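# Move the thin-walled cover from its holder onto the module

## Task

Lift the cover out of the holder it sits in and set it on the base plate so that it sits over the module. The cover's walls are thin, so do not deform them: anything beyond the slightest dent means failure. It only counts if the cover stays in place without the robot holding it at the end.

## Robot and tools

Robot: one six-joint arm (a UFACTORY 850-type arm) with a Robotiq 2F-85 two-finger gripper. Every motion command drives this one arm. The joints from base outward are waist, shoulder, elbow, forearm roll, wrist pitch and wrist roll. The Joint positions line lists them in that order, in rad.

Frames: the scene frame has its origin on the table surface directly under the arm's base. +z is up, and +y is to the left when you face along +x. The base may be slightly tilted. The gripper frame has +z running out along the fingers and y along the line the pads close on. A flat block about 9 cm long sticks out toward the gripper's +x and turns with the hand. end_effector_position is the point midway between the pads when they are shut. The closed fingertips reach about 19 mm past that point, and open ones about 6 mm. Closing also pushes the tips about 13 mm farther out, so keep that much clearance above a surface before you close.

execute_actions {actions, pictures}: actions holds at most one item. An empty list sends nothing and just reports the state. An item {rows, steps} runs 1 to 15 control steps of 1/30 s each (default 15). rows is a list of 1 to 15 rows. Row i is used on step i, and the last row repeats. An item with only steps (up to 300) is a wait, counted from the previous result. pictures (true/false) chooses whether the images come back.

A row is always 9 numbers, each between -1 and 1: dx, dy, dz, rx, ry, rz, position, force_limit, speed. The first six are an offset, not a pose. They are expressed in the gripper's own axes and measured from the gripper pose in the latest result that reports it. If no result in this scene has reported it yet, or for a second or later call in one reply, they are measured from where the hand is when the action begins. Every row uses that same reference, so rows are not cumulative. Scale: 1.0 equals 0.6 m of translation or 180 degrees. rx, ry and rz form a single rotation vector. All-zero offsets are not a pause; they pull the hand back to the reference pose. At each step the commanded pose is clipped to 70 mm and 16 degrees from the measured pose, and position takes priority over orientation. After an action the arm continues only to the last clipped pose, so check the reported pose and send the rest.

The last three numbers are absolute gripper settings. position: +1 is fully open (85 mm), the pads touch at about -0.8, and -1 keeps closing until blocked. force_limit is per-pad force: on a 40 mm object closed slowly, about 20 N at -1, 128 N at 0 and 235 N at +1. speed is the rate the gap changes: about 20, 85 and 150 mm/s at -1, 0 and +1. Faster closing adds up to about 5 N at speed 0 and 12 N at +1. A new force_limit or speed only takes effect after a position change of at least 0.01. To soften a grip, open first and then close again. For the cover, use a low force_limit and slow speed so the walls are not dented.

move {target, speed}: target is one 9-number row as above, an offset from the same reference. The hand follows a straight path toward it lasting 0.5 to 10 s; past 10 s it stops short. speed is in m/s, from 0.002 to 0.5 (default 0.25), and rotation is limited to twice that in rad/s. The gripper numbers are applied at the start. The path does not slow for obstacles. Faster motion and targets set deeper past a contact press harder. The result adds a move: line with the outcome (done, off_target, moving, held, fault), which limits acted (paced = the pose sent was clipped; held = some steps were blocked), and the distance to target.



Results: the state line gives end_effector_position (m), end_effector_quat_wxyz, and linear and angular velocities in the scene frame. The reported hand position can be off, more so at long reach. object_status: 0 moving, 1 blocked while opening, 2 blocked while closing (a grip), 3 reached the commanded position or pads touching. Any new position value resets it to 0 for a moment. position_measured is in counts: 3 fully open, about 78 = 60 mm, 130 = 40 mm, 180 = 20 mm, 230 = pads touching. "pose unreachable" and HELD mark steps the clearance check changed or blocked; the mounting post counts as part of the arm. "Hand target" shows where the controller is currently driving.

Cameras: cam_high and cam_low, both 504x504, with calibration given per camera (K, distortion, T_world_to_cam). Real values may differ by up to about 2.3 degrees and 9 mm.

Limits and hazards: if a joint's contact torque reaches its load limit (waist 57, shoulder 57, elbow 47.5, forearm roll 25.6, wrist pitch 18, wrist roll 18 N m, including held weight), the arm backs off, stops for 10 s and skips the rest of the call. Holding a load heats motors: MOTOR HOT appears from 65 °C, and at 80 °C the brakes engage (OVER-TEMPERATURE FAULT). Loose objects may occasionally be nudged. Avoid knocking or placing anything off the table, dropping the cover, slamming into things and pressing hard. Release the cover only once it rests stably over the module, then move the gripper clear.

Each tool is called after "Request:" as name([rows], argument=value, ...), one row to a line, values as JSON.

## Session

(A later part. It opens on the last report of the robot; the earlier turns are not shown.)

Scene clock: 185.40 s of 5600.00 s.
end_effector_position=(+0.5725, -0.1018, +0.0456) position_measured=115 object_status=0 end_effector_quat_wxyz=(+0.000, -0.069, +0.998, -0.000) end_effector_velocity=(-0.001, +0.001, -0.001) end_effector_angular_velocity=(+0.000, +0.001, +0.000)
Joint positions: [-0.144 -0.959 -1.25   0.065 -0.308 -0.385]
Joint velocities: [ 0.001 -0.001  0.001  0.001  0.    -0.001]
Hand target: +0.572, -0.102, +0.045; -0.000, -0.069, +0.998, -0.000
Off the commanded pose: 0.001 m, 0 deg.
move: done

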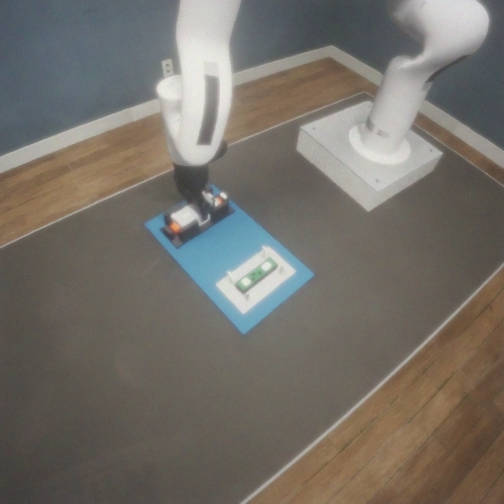

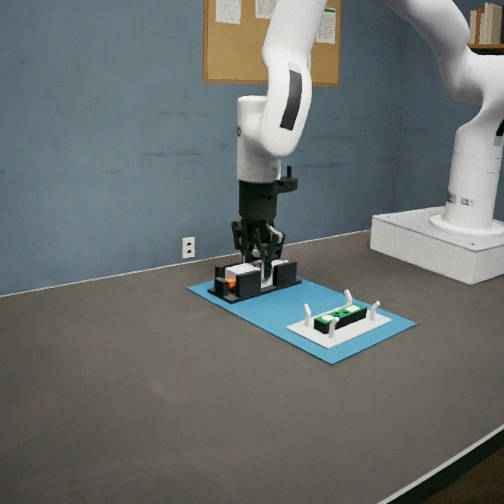

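Request:
move(target=[0,-0.0017,0,0,0,0,-1,-1,-1], speed=0.004)

Request:
move(target=[0,0,0,0,0,0,-0.98,-1,-1], speed=0.004)

Scene clock: 192.80 s of 5600.00 s.
end_effector_position=(+0.5722, -0.1025, +0.0454) position_measured=115 object_status=2 end_effector_quat_wxyz=(-0.000, -0.069, +0.998, -0.000) end_effector_velocity=(+0.000, -0.001, -0.000) end_effector_angular_velocity=(-0.000, -0.001, -0.000)
Joint positions: [-0.145 -0.96  -1.251  0.065 -0.309 -0.386]
Joint velocities: [-0.001 -0.    -0.    -0.001  0.001 -0.   ]
Hand target: +0.573, -0.103, +0.046; +0.000, -0.069, +0.998, -0.000
Off the commanded pose: 0.001 m, 0 deg.
After step 90, 3.70 s passed at rest.
move: done

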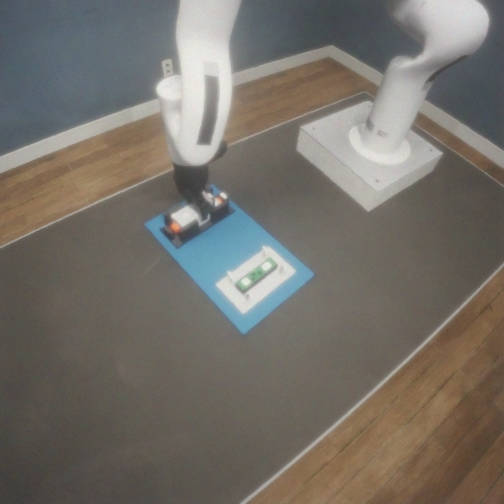

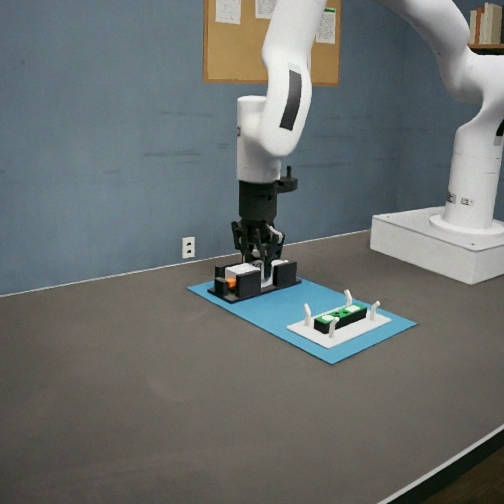

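Scene clock: 193.30 s of 5600.00 s.
end_effector_position=(+0.5722, -0.1025, +0.0454) position_measured=115 object_status=2 end_effector_quat_wxyz=(-0.000, -0.069, +0.998, -0.000) end_effector_velocity=(+0.001, -0.000, +0.001) end_effector_angular_velocity=(-0.001, -0.002, +0.001)
Joint positions: [-0.145 -0.96  -1.251  0.065 -0.309 -0.386]
Joint velocities: [-0.     0.001 -0.001 -0.001  0.     0.   ]
Hand target: +0.572, -0.102, +0.045; -0.000, -0.069, +0.998, -0.000
Off the commanded pose: 0.000 m, 0 deg.
move: done

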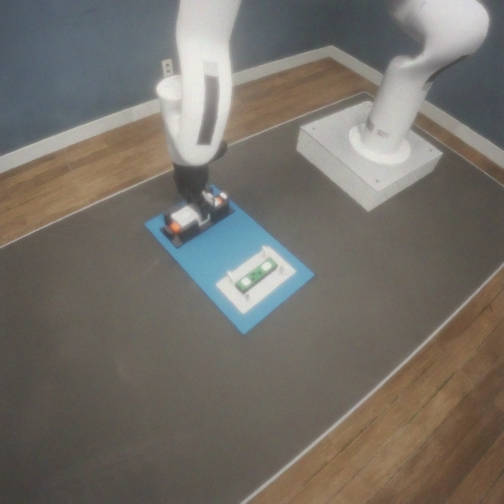

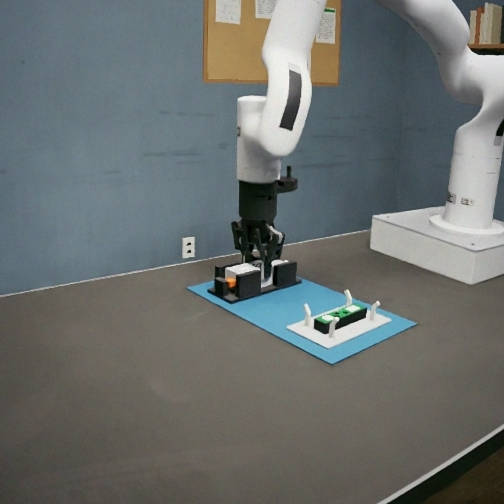

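Request:
move(target=[0,0,0,0,0,0,-1,-0.8,-1], speed=0.004)

Request:
move(target=[0,0,-0.007,0,0,0,-1,-0.8,-1], speed=0.003)

Request:
zoom_image(camera="cam_low", region=[200, 220, 310, 310])

Scene clock: 208.40 s of 5600.00 s.
end_effector_position=(+0.5724, -0.1025, +0.0456) position_measured=122 object_status=2 end_effector_quat_wxyz=(-0.000, -0.069, +0.998, -0.000) end_effector_velocity=(-0.001, +0.000, -0.001) end_effector_angular_velocity=(+0.000, +0.002, +0.001)
Joint positions: [-0.145 -0.96  -1.251  0.065 -0.309 -0.386]
Joint velocities: [-0.    -0.002  0.001 -0.001  0.    -0.   ]
Hand target: +0.572, -0.102, +0.045; -0.000, -0.069, +0.998, -0.000
Off the commanded pose: 0.000 m, 0 deg.
After step 90, 11.40 s passed at rest.
move: done

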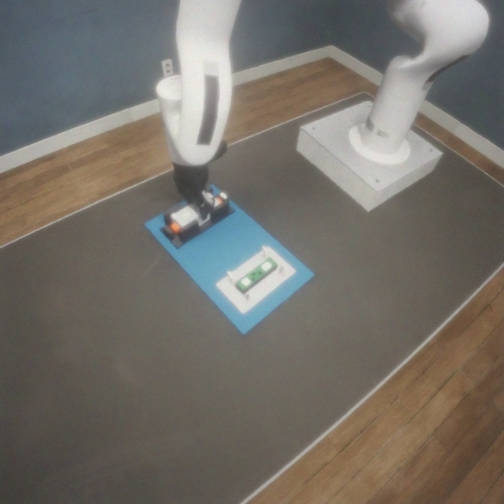

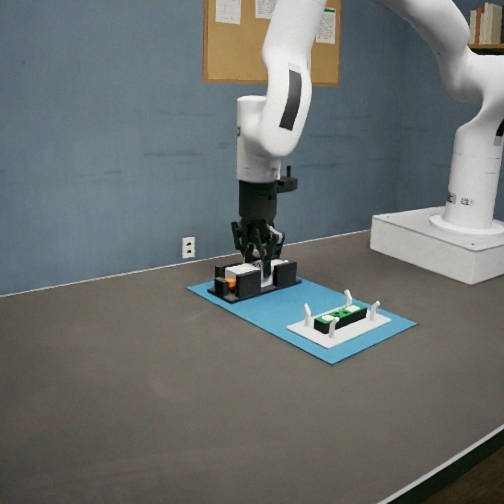

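Scene clock: 210.03 s of 5600.00 s.
end_effector_position=(+0.5721, -0.1024, +0.0497) position_measured=122 object_status=2 end_effector_quat_wxyz=(-0.001, -0.069, +0.998, -0.000) end_effector_velocity=(-0.001, +0.000, -0.001) end_effector_angular_velocity=(+0.000, +0.002, +0.001)
Joint positions: [-0.145 -0.951 -1.248  0.064 -0.315 -0.385]
Joint velocities: [ 0.    -0.002  0.001 -0.001  0.001  0.   ]
Hand target: +0.572, -0.102, +0.050; -0.000, -0.069, +0.998, -0.000
Off the commanded pose: 0.000 m, 0 deg.
move: done

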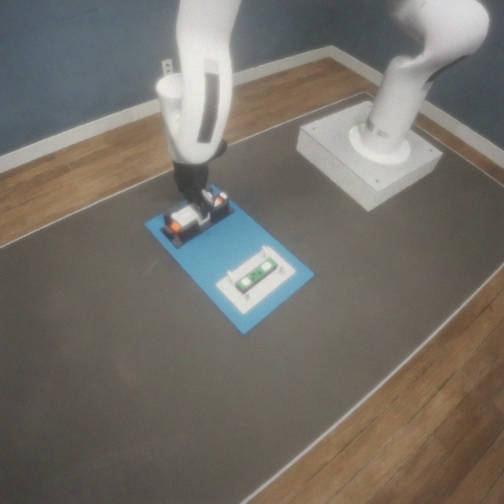

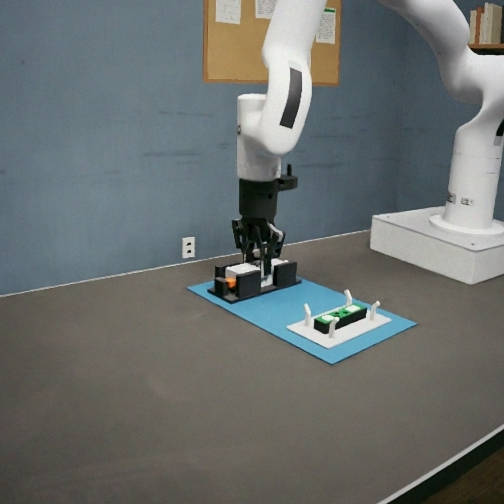

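Region (200, 220, 310, 310) of cam_low's 504x504 image, scaled by 4.582, with more detail than that image has; it fills the top 412 rows of this view, and the rest is white.

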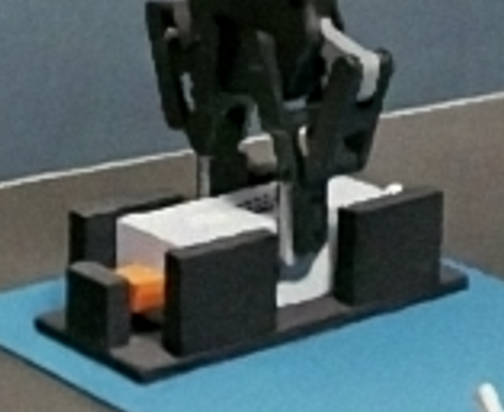

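Request:
move(target=[0,0,-0.006,0,0,0,-1,-0.8,-1], speed=0.003)

Request:
zoom_image(camera="cam_low", region=[200, 220, 310, 310])

Scene clock: 229.57 s of 5600.00 s.
end_effector_position=(+0.5721, -0.1024, +0.0533) position_measured=122 object_status=2 end_effector_quat_wxyz=(-0.001, -0.069, +0.998, -0.000) end_effector_velocity=(-0.000, +0.000, -0.000) end_effector_angular_velocity=(+0.000, +0.001, -0.000)
Joint positions: [-0.145 -0.944 -1.245  0.063 -0.32  -0.384]
Joint velocities: [ 0.    -0.001 -0.     0.    -0.     0.   ]
Hand target: +0.572, -0.102, +0.053; -0.001, -0.069, +0.998, -0.000
Off the commanded pose: 0.000 m, 0 deg.
After step 90, 15.17 s passed at rest.
move: done

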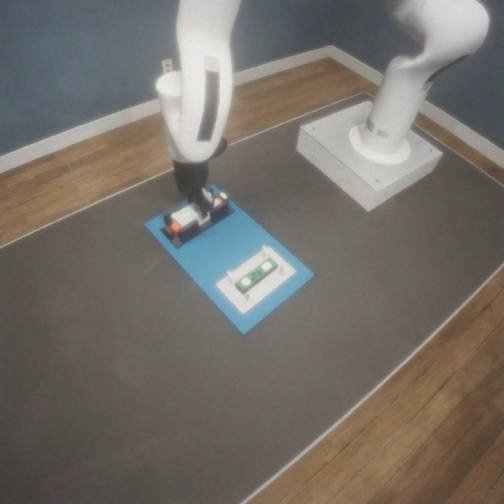

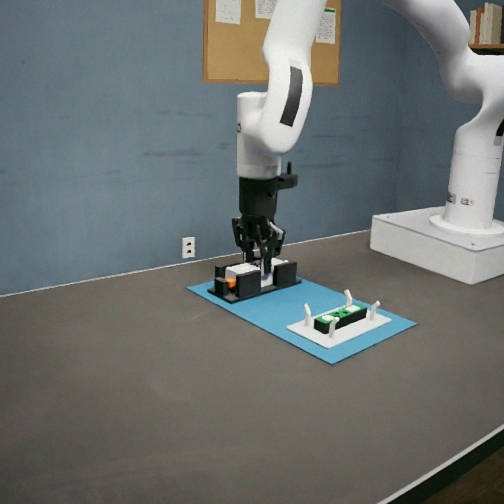

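Region (200, 220, 310, 310) of cam_low's 504x504 image, scaled by 4.582, with more detail than that image has; it fills the top 412 rows of this view, and the rest is white.

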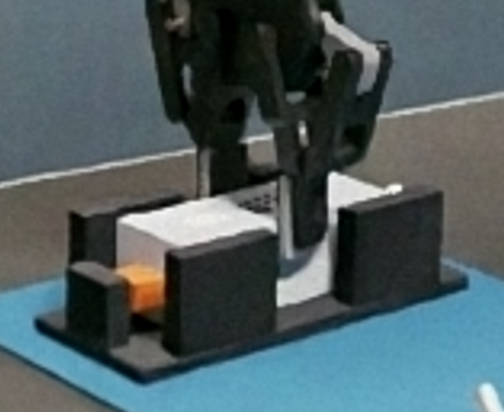

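Request:
move(target=[0,0,0,0,0,0,0.3,-1,-1], speed=0.01)

Request:
move(target=[0,0,0.02,0,0,0,0.3,-1,-1], speed=0.015)

Request:
move(target=[0,0,0,0,0,0,-1,-0.7,-1], speed=0.01)

Request:
move(target=[0,0,-0.009,0,0,0,-1,-0.7,-1], speed=0.003)

Request:
zoom_image(camera="cam_low", region=[200, 220, 310, 310])

Scene clock: 240.93 s of 5600.00 s.
end_effector_position=(+0.5721, -0.1025, +0.0533) position_measured=91 object_status=0 end_effector_quat_wxyz=(-0.001, -0.069, +0.998, -0.000) end_effector_velocity=(+0.000, -0.000, +0.001) end_effector_angular_velocity=(-0.000, -0.001, +0.001)
Joint positions: [-0.145 -0.944 -1.245  0.063 -0.32  -0.384]
Joint velocities: [-0.     0.002  0.001 -0.001 -0.     0.   ]
Hand target: +0.572, -0.102, +0.053; -0.001, -0.069, +0.998, -0.000
Off the commanded pose: 0.000 m, 0 deg.
After step 90, 7.47 s passed at rest.
move: done

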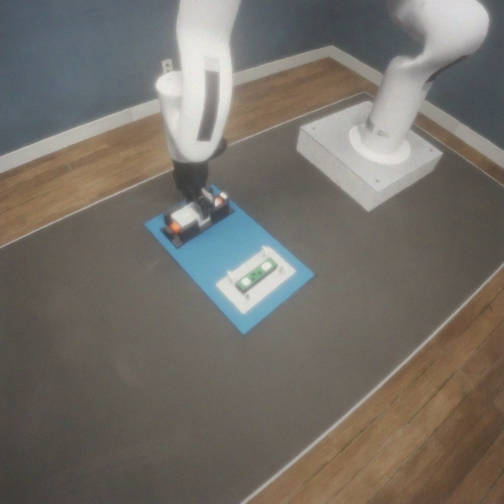

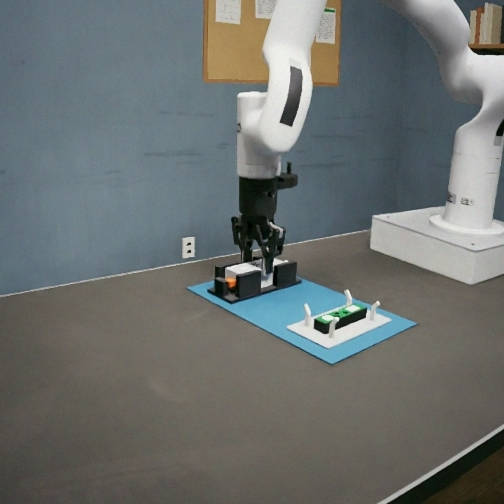

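Scene clock: 241.97 s of 5600.00 s.
end_effector_position=(+0.5722, -0.1025, +0.0413) position_measured=91 object_status=3 end_effector_quat_wxyz=(-0.001, -0.069, +0.998, -0.000) end_effector_velocity=(+0.002, -0.000, +0.001) end_effector_angular_velocity=(-0.001, -0.004, +0.001)
Joint positions: [-0.145 -0.968 -1.254  0.067 -0.304 -0.387]
Joint velocities: [ 0.     0.    -0.003 -0.001  0.001 -0.   ]
Hand target: +0.572, -0.102, +0.041; -0.001, -0.069, +0.998, -0.000
Off the commanded pose: 0.000 m, 0 deg.
move: done

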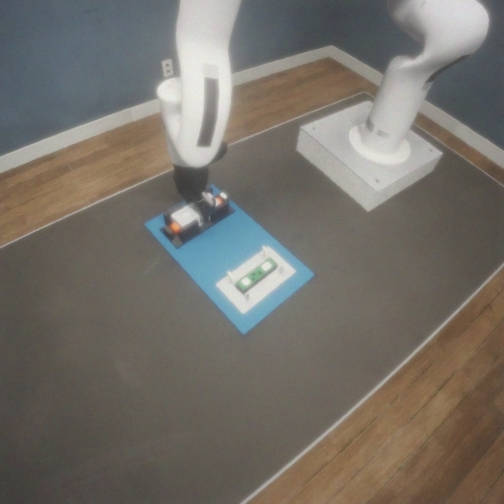

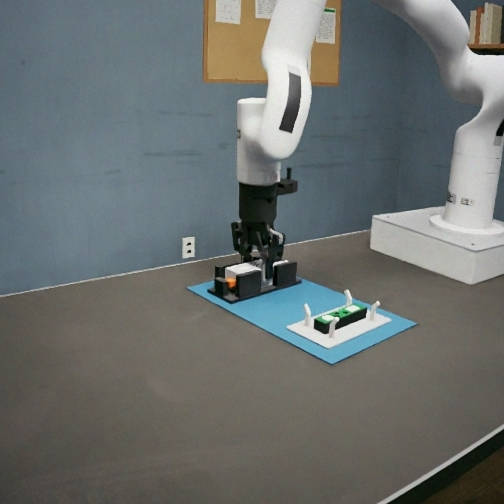

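Scene clock: 242.93 s of 5600.00 s.
end_effector_position=(+0.5725, -0.1025, +0.0419) position_measured=125 object_status=0 end_effector_quat_wxyz=(-0.000, -0.069, +0.998, -0.000) end_effector_velocity=(-0.001, +0.000, -0.001) end_effector_angular_velocity=(+0.000, +0.000, -0.001)
Joint positions: [-0.145 -0.968 -1.254  0.067 -0.305 -0.387]
Joint velocities: [-0.    -0.001  0.001  0.001  0.002 -0.   ]
Hand target: +0.572, -0.102, +0.041; -0.001, -0.069, +0.998, -0.000
Off the commanded pose: 0.001 m, 0 deg.
move: done

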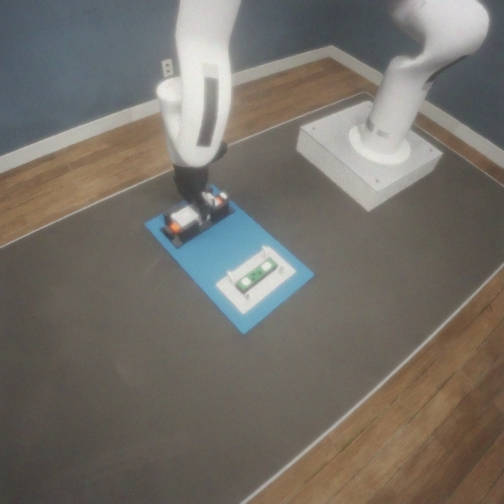

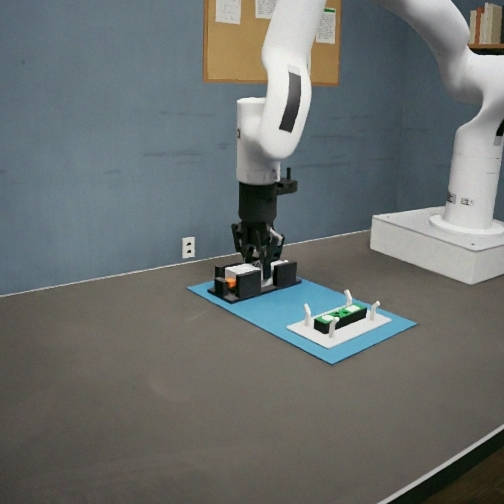

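Scene clock: 244.97 s of 5600.00 s.
end_effector_position=(+0.5724, -0.1025, +0.0472) position_measured=125 object_status=2 end_effector_quat_wxyz=(-0.001, -0.069, +0.998, -0.000) end_effector_velocity=(+0.001, -0.000, +0.001) end_effector_angular_velocity=(-0.000, -0.001, -0.000)
Joint positions: [-0.145 -0.957 -1.25   0.065 -0.312 -0.386]
Joint velocities: [ 0.     0.001 -0.001  0.     0.     0.   ]
Hand target: +0.572, -0.102, +0.047; -0.000, -0.069, +0.998, -0.000
Off the commanded pose: 0.000 m, 0 deg.
move: done

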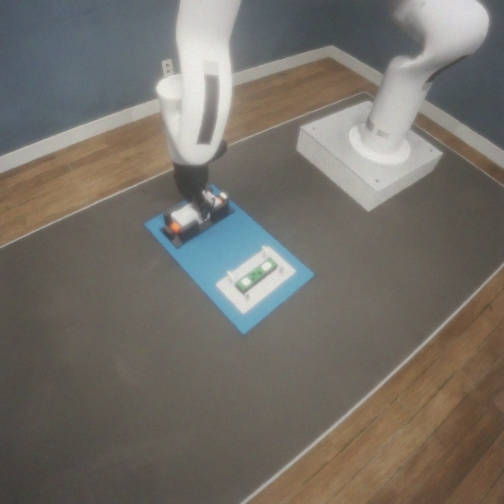

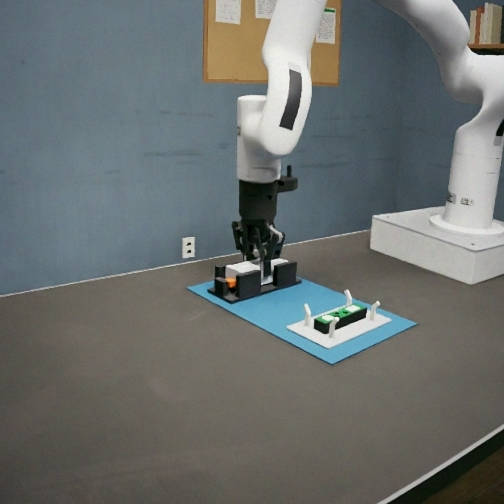

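Region (200, 220, 310, 310) of cam_low's 504x504 image, scaled by 4.582, with more detail than that image has; it fills the top 412 rows of this view, and the rest is white.

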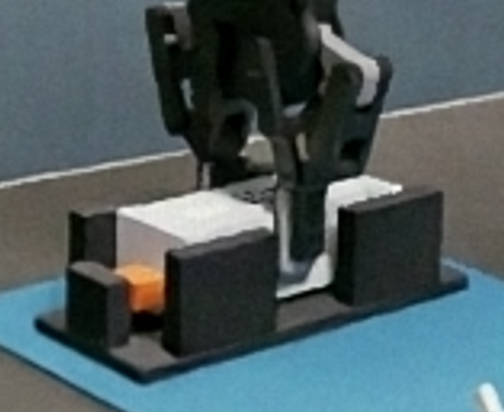

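It's lifting now. Continue slowly.

Request:
move(target=[0,0,-0.06,0,0,0,-1,-0.7,-1], speed=0.006)

Request:
zoom_image(camera="cam_low", region=[200, 210, 310, 310])

Scene clock: 255.63 s of 5600.00 s.
end_effector_position=(+0.5724, -0.1024, +0.0832) position_measured=125 object_status=2 end_effector_quat_wxyz=(-0.001, -0.069, +0.998, -0.000) end_effector_velocity=(+0.000, -0.000, -0.000) end_effector_angular_velocity=(+0.000, +0.000, -0.000)
Joint positions: [-0.146 -0.884 -1.227  0.056 -0.361 -0.378]
Joint velocities: [-0.    -0.001 -0.001  0.     0.     0.   ]
Hand target: +0.572, -0.102, +0.083; -0.001, -0.069, +0.998, -0.000
Off the commanded pose: 0.000 m, 0 deg.
After step 90, 1.47 s passed at rest.
move: done

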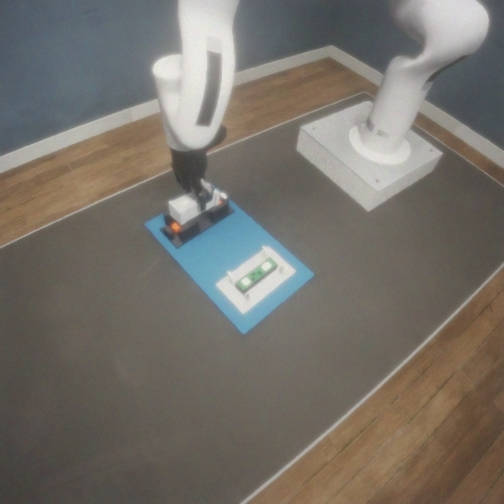

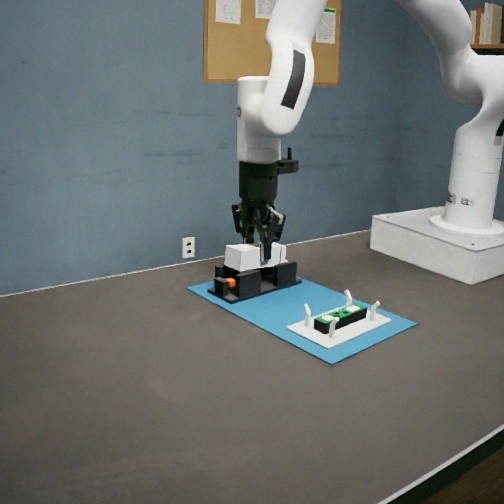

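Region (200, 210, 310, 310) of cam_low's 504x504 image, scaled by 4.582, with more detail than that image has; it fills the top 458 rows of this view, and the rest is white.

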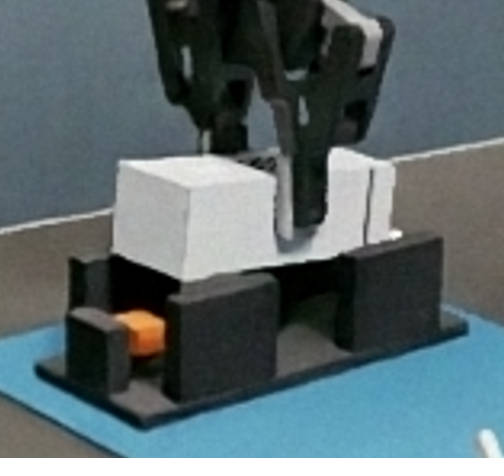

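Request:
move(target=[0,0,-0.04,0,0,0,-1,-0.7,-1], speed=0.04)

Request:
move(target=[-0.021,0.388,0.01,0,0.036,0,-1,-0.7,-1], speed=0.1)

Request:
zoom_image(camera="cam_low", region=[275, 240, 405, 355])

Request:
zoom_image(camera="cam_high", region=[200, 210, 320, 320])

Scene clock: 269.27 s of 5600.00 s.
end_effector_position=(+0.5723, -0.1024, +0.1070) position_measured=125 object_status=2 end_effector_quat_wxyz=(-0.001, -0.069, +0.998, -0.000) end_effector_velocity=(+0.000, +0.000, +0.001) end_effector_angular_velocity=(-0.000, -0.001, -0.000)
Joint positions: [-0.147 -0.838 -1.216  0.052 -0.397 -0.374]
Joint velocities: [ 0.     0.002  0.     0.    -0.001  0.   ]
Hand target: +0.572, -0.102, +0.107; -0.001, -0.069, +0.998, -0.000
Off the commanded pose: 0.000 m, 0 deg.
After step 90, 9.73 s passed at rest.
move: done

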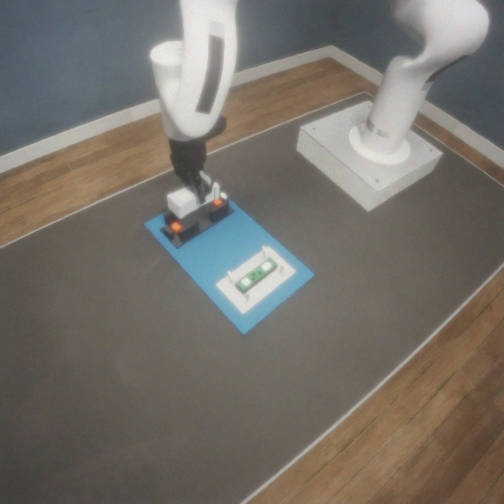

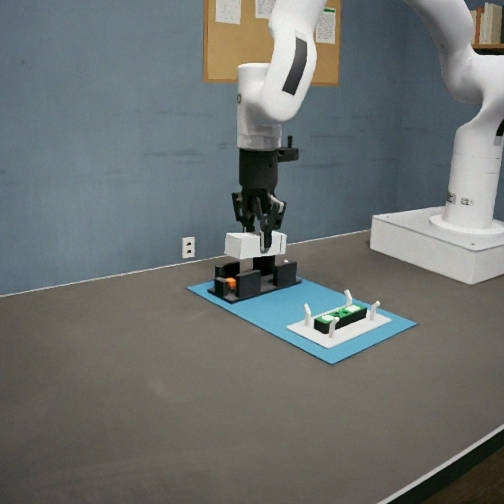

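Scene clock: 271.97 s of 5600.00 s.
end_effector_position=(+0.5526, +0.1297, +0.1010) position_measured=125 object_status=2 end_effector_quat_wxyz=(-0.057, -0.069, +0.996, -0.004) end_effector_velocity=(+0.001, +0.002, +0.001) end_effector_angular_velocity=(+0.000, -0.001, +0.001)
Joint positions: [ 0.254 -0.866 -1.263  0.068 -0.52   0.013]
Joint velocities: [ 0.002  0.001 -0.002 -0.    -0.001  0.002]
Hand target: +0.553, +0.130, +0.101; -0.057, -0.069, +0.996, -0.004
Off the commanded pose: 0.000 m, 0 deg.
move: done

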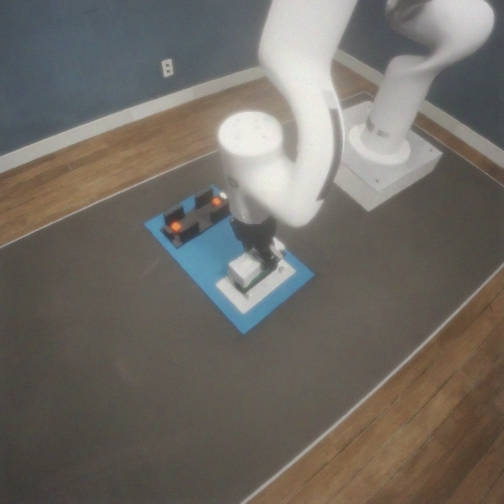

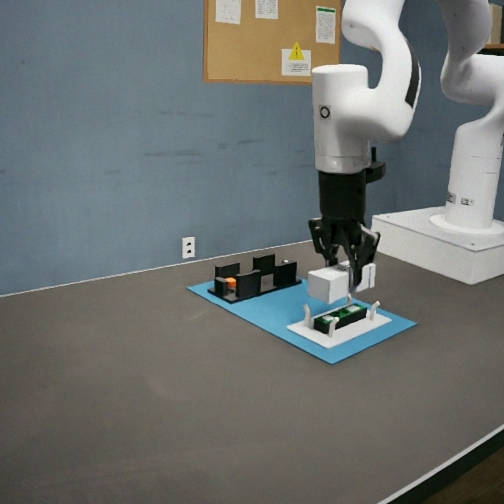

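Region (275, 240, 405, 355) of cam_low's 504x504 image, scaled by 3.877, with more detail than that image has; it fills the top 446 rows of this view, and the rest is white.

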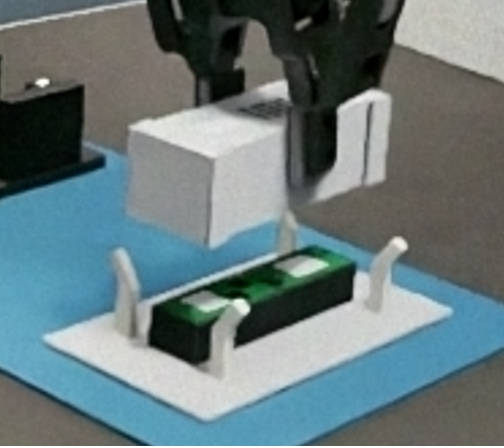

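Region (200, 210, 320, 320) of cam_high's 504x504 image, scaled by 4.200, with more detail than that image has; it fills the top 462 rows of this view, and the rest is white.

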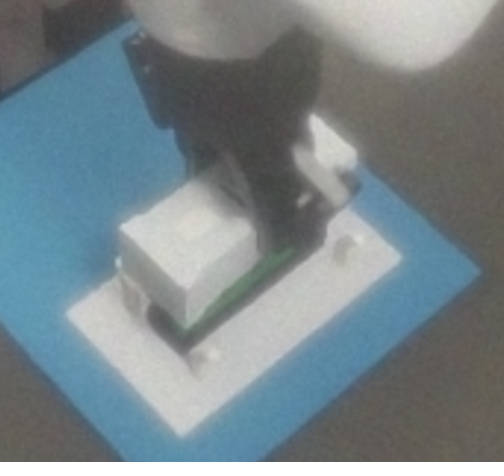

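Request:
move(target=[-0.0041,0,0.0364,0,0,0,-1,-0.7,-1], speed=0.02)

Request:
zoom_image(camera="cam_low", region=[275, 240, 405, 355])

Request:
zoom_image(camera="cam_high", region=[200, 210, 320, 320])

Scene clock: 279.83 s of 5600.00 s.
end_effector_position=(+0.5527, +0.1297, +0.0791) position_measured=125 object_status=2 end_effector_quat_wxyz=(-0.057, -0.069, +0.996, -0.004) end_effector_velocity=(+0.001, +0.000, +0.000) end_effector_angular_velocity=(+0.001, -0.002, -0.001)
Joint positions: [ 0.255 -0.908 -1.274  0.072 -0.489  0.009]
Joint velocities: [-0.     0.    -0.002  0.001  0.001 -0.   ]
Hand target: +0.553, +0.130, +0.079; -0.057, -0.069, +0.996, -0.004
Off the commanded pose: 0.000 m, 0 deg.
After step 90, 3.50 s passed at rest.
move: done

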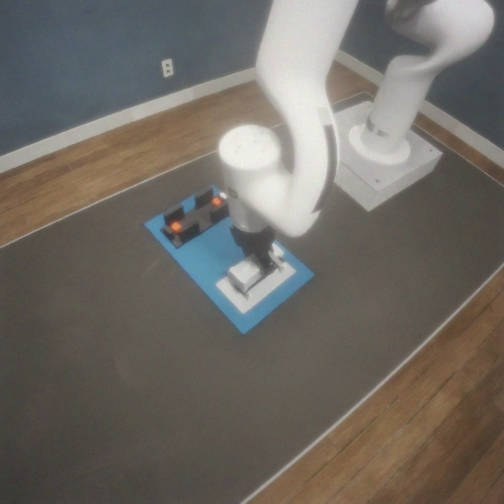

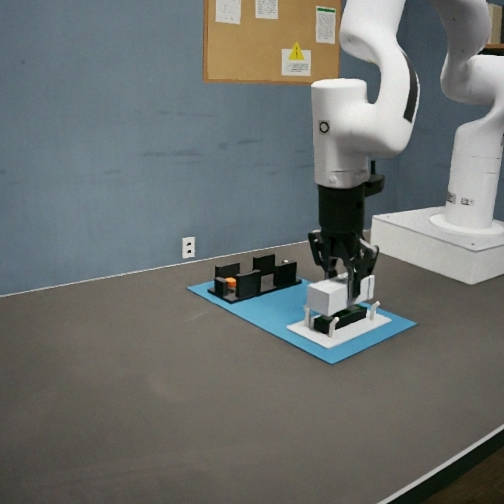

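Region (275, 240, 405, 355) of cam_low's 504x504 image, scaled by 3.877, with more detail than that image has; it fills the top 446 rows of this view, and the rest is white.

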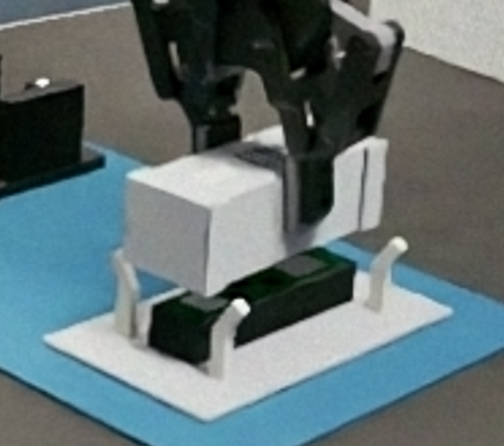

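Region (200, 210, 320, 320) of cam_high's 504x504 image, scaled by 4.200, with more detail than that image has; it fills the top 462 rows of this view, and the rest is white.

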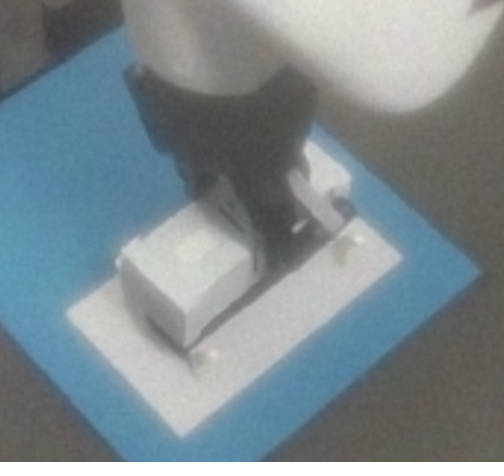

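Request:
move(target=[0.0067,-0.008,0.001,0,0,0,-1,-0.7,-1], speed=0.01)

Request:
move(target=[-0.0023,0,0.02,0,0,0,-1,-0.7,-1], speed=0.008)

Request:
zoom_image(camera="cam_low", region=[275, 240, 405, 355])

Request:
zoom_image(camera="cam_high", region=[200, 210, 320, 320])

Scene clock: 311.43 s of 5600.00 s.
end_effector_position=(+0.5493, +0.1245, +0.0790) position_measured=125 object_status=2 end_effector_quat_wxyz=(-0.057, -0.069, +0.996, -0.004) end_effector_velocity=(+0.000, -0.000, +0.001) end_effector_angular_velocity=(+0.000, -0.002, +0.001)
Joint positions: [ 0.247 -0.901 -1.26   0.071 -0.481  0.002]
Joint velocities: [-0.     0.001  0.001 -0.001  0.001 -0.001]
Hand target: +0.549, +0.124, +0.079; -0.057, -0.069, +0.996, -0.004
Off the commanded pose: 0.000 m, 0 deg.
After step 90, 27.77 s passed at rest.
move: done

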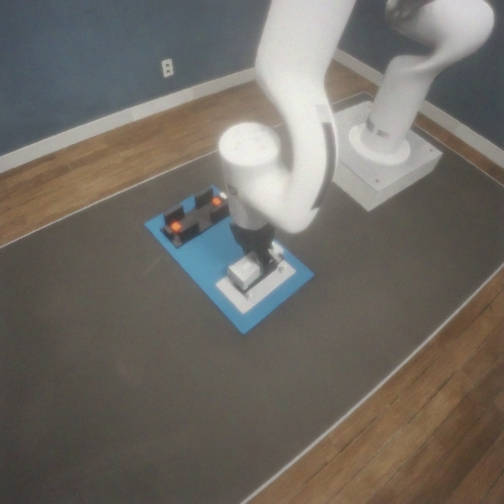

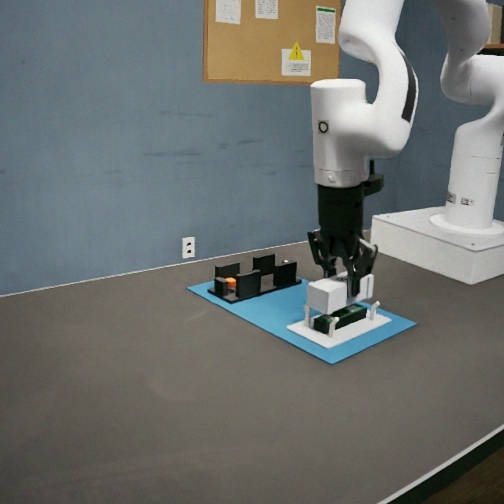

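Scene clock: 313.17 s of 5600.00 s.
end_effector_position=(+0.5495, +0.1246, +0.0670) position_measured=125 object_status=2 end_effector_quat_wxyz=(-0.057, -0.069, +0.996, -0.004) end_effector_velocity=(-0.003, -0.003, -0.003) end_effector_angular_velocity=(-0.002, +0.006, +0.003)
Joint positions: [ 0.248 -0.925 -1.267  0.074 -0.465  0.   ]
Joint velocities: [-0.003 -0.003  0.003 -0.004 -0.    -0.002]
Hand target: +0.549, +0.124, +0.067; -0.057, -0.069, +0.996, -0.004
Off the commanded pose: 0.000 m, 0 deg.
move: done

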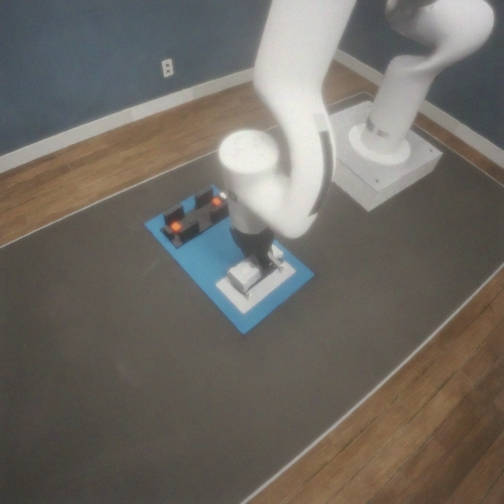

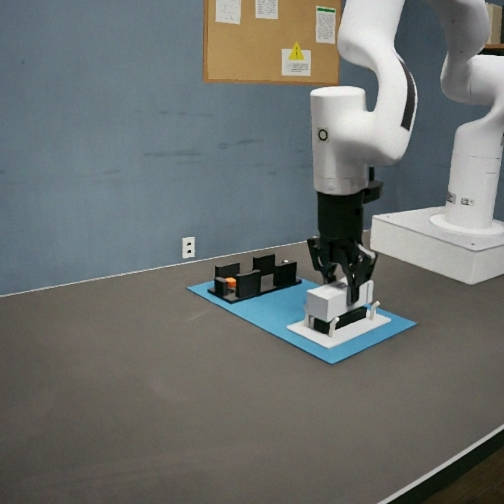

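Region (275, 240, 405, 355) of cam_low's 504x504 image, scaled by 3.877, with more detail than that image has; it fills the top 446 rows of this view, and the rest is white.

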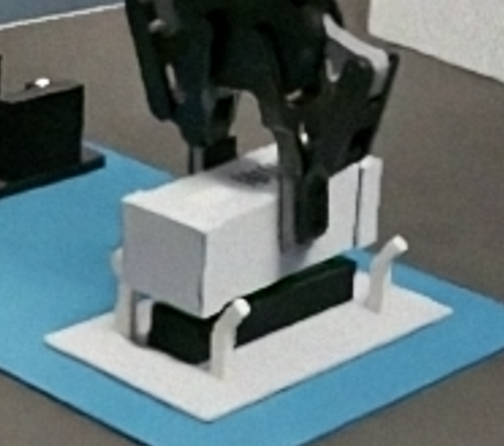

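Region (200, 210, 320, 320) of cam_high's 504x504 image, scaled by 4.200, with more detail than that image has; it fills the top 462 rows of this view, and the rest is white.

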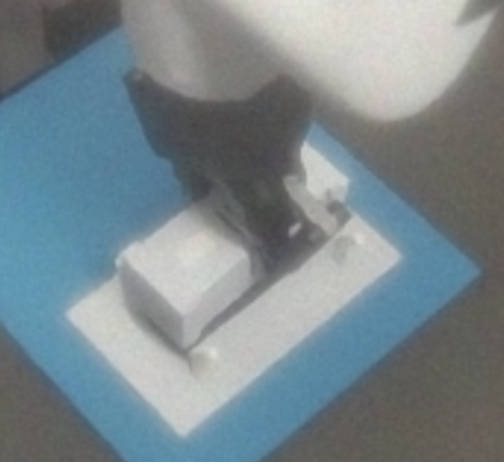

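Request:
move(target=[0.002,0.004,-0.003,0,0,0,-1,-0.7,-1], speed=0.005)

Request:
zoom_image(camera="cam_low", region=[295, 270, 390, 345])

Request:
zoom_image(camera="cam_high", region=[220, 235, 300, 305])

Scene clock: 329.37 s of 5600.00 s.
end_effector_position=(+0.5482, +0.1268, +0.0689) position_measured=125 object_status=2 end_effector_quat_wxyz=(-0.057, -0.069, +0.996, -0.004) end_effector_velocity=(-0.000, -0.000, -0.000) end_effector_angular_velocity=(-0.001, +0.000, +0.001)
Joint positions: [ 0.252 -0.92  -1.263  0.074 -0.466  0.003]
Joint velocities: [ 0.    -0.001 -0.    -0.002 -0.     0.   ]
Hand target: +0.548, +0.127, +0.069; -0.057, -0.069, +0.996, -0.004
Off the commanded pose: 0.000 m, 0 deg.
After step 90, 12.30 s passed at rest.
move: done

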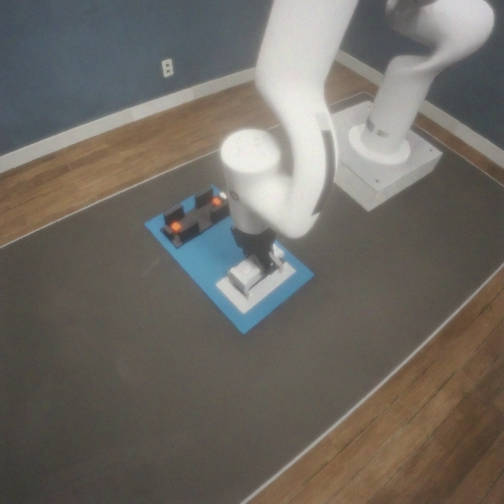

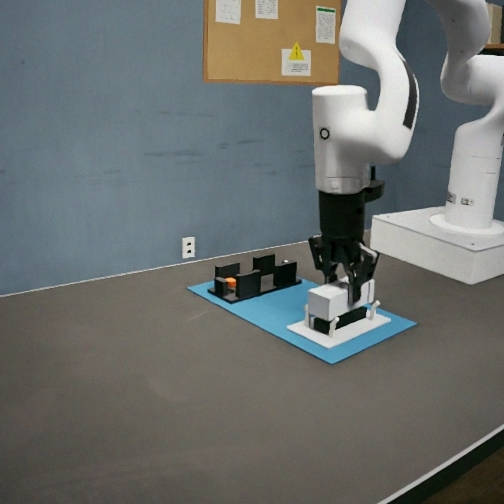

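Region (295, 270, 390, 345) of cam_low's 504x504 image, scaled by 5.305, with more detail than that image has; it fills the top 398 rows of this view, and the rest is white.

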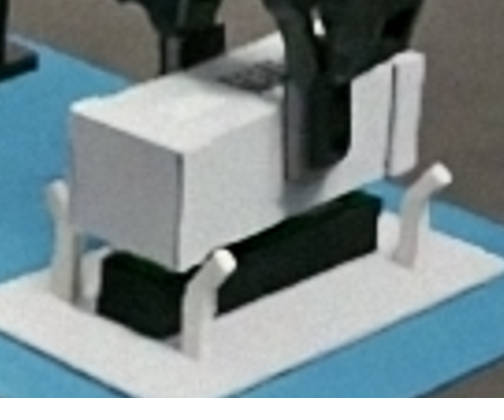

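Region (220, 235, 300, 305) of cam_high's 504x504 image, scaled by 6.300, with more detail than that image has; it fills the top 441 rows of this view, and the rest is white.

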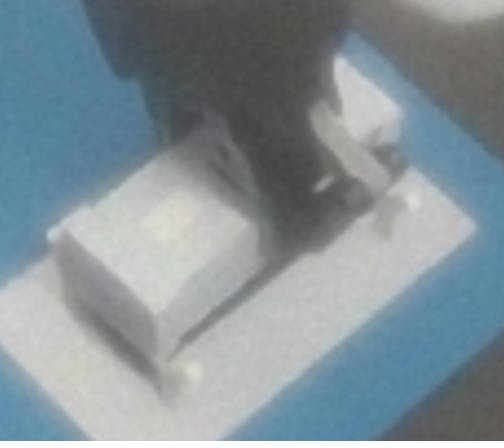

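Request:
move(target=[-0.0015,0,0.0135,0,-0.005,0,-1,-0.7,-1], speed=0.004)

Request:
zoom_image(camera="cam_low", region=[295, 270, 390, 345])

Request:
zoom_image(camera="cam_high", region=[220, 235, 300, 305])

Scene clock: 349.70 s of 5600.00 s.
end_effector_position=(+0.5481, +0.1268, +0.0608) position_measured=125 object_status=2 end_effector_quat_wxyz=(-0.049, -0.069, +0.996, -0.003) end_effector_velocity=(-0.001, -0.000, -0.001) end_effector_angular_velocity=(+0.000, -0.000, -0.001)
Joint positions: [ 0.253 -0.928 -1.254  0.077 -0.433  0.001]
Joint velocities: [-0.    -0.001  0.002  0.001  0.003 -0.   ]
Hand target: +0.548, +0.127, +0.061; -0.049, -0.069, +0.996, -0.003
Off the commanded pose: 0.000 m, 0 deg.
After step 90, 15.07 s passed at rest.
move: done

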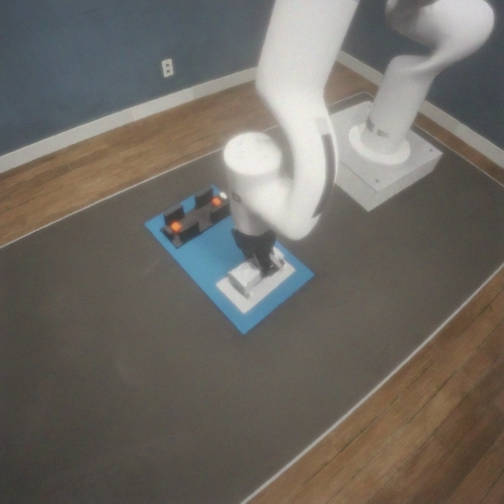

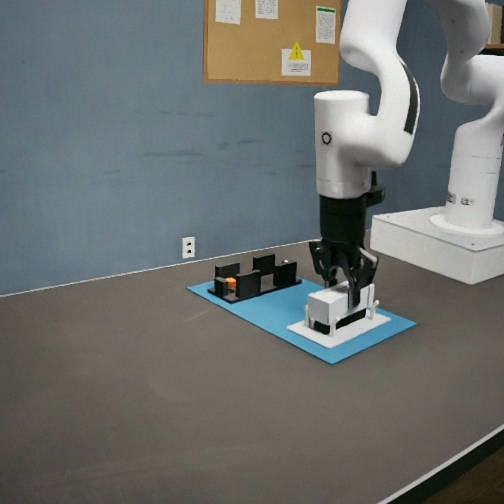

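Region (295, 270, 390, 345) of cam_low's 504x504 image, scaled by 5.305, with more detail than that image has; it fills the top 398 rows of this view, and the rest is white.

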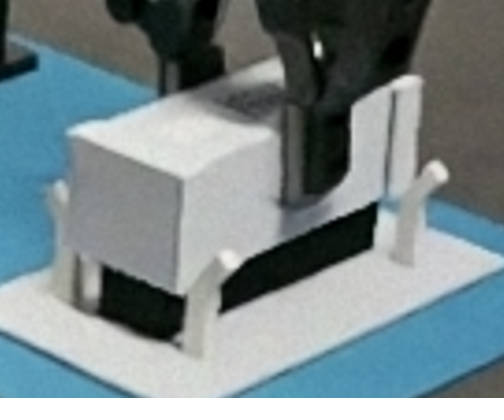

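Region (220, 235, 300, 305) of cam_high's 504x504 image, scaled by 6.300, with more detail than that image has; it fills the top 441 rows of this view, and the rest is white.

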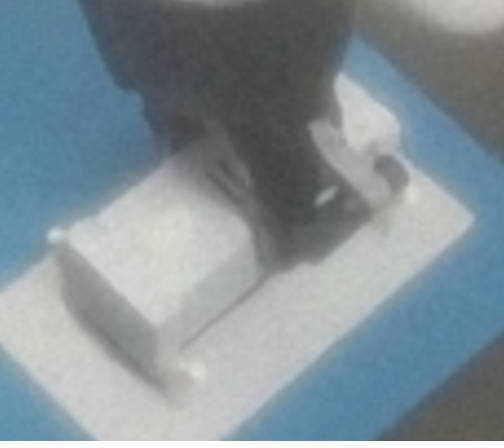

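Request:
move(target=[-0.0016,0,0.0166,0,-0.004,0,-1,-0.7,-1], speed=0.004)

Request:
zoom_image(camera="cam_low", region=[295, 270, 390, 345])

Scene clock: 358.07 s of 5600.00 s.
end_effector_position=(+0.5481, +0.1268, +0.0508) position_measured=125 object_status=2 end_effector_quat_wxyz=(-0.043, -0.069, +0.997, -0.003) end_effector_velocity=(+0.000, +0.000, -0.000) end_effector_angular_velocity=(+0.001, -0.000, -0.001)
Joint positions: [ 0.254 -0.943 -1.25   0.081 -0.401 -0.002]
Joint velocities: [ 0.     0.     0.     0.002  0.001 -0.   ]
Hand target: +0.548, +0.127, +0.051; -0.043, -0.069, +0.997, -0.003
Off the commanded pose: 0.000 m, 0 deg.
After step 90, 2.67 s passed at rest.
move: done

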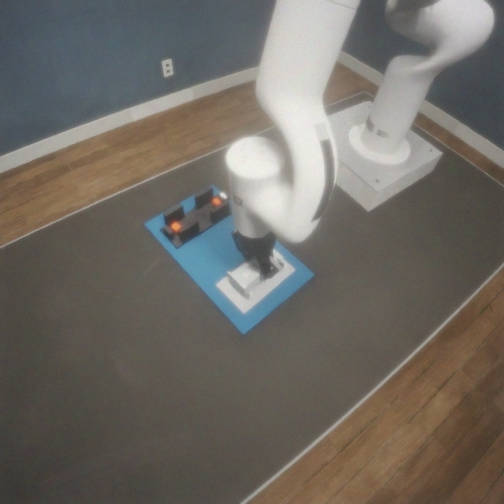

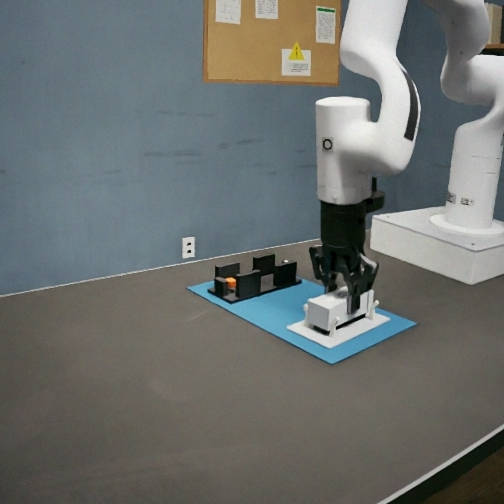

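Region (295, 270, 390, 345) of cam_low's 504x504 image, scaled by 5.305, with more detail than that image has; it fills the top 398 rows of this view, and the rest is white.

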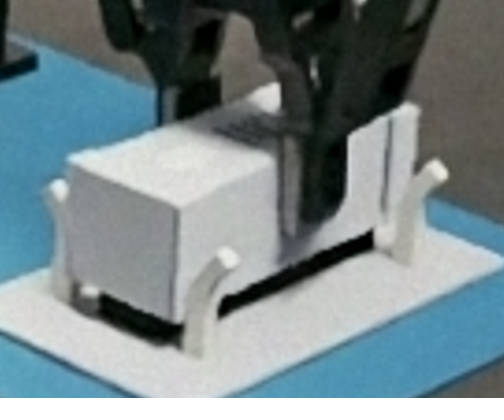

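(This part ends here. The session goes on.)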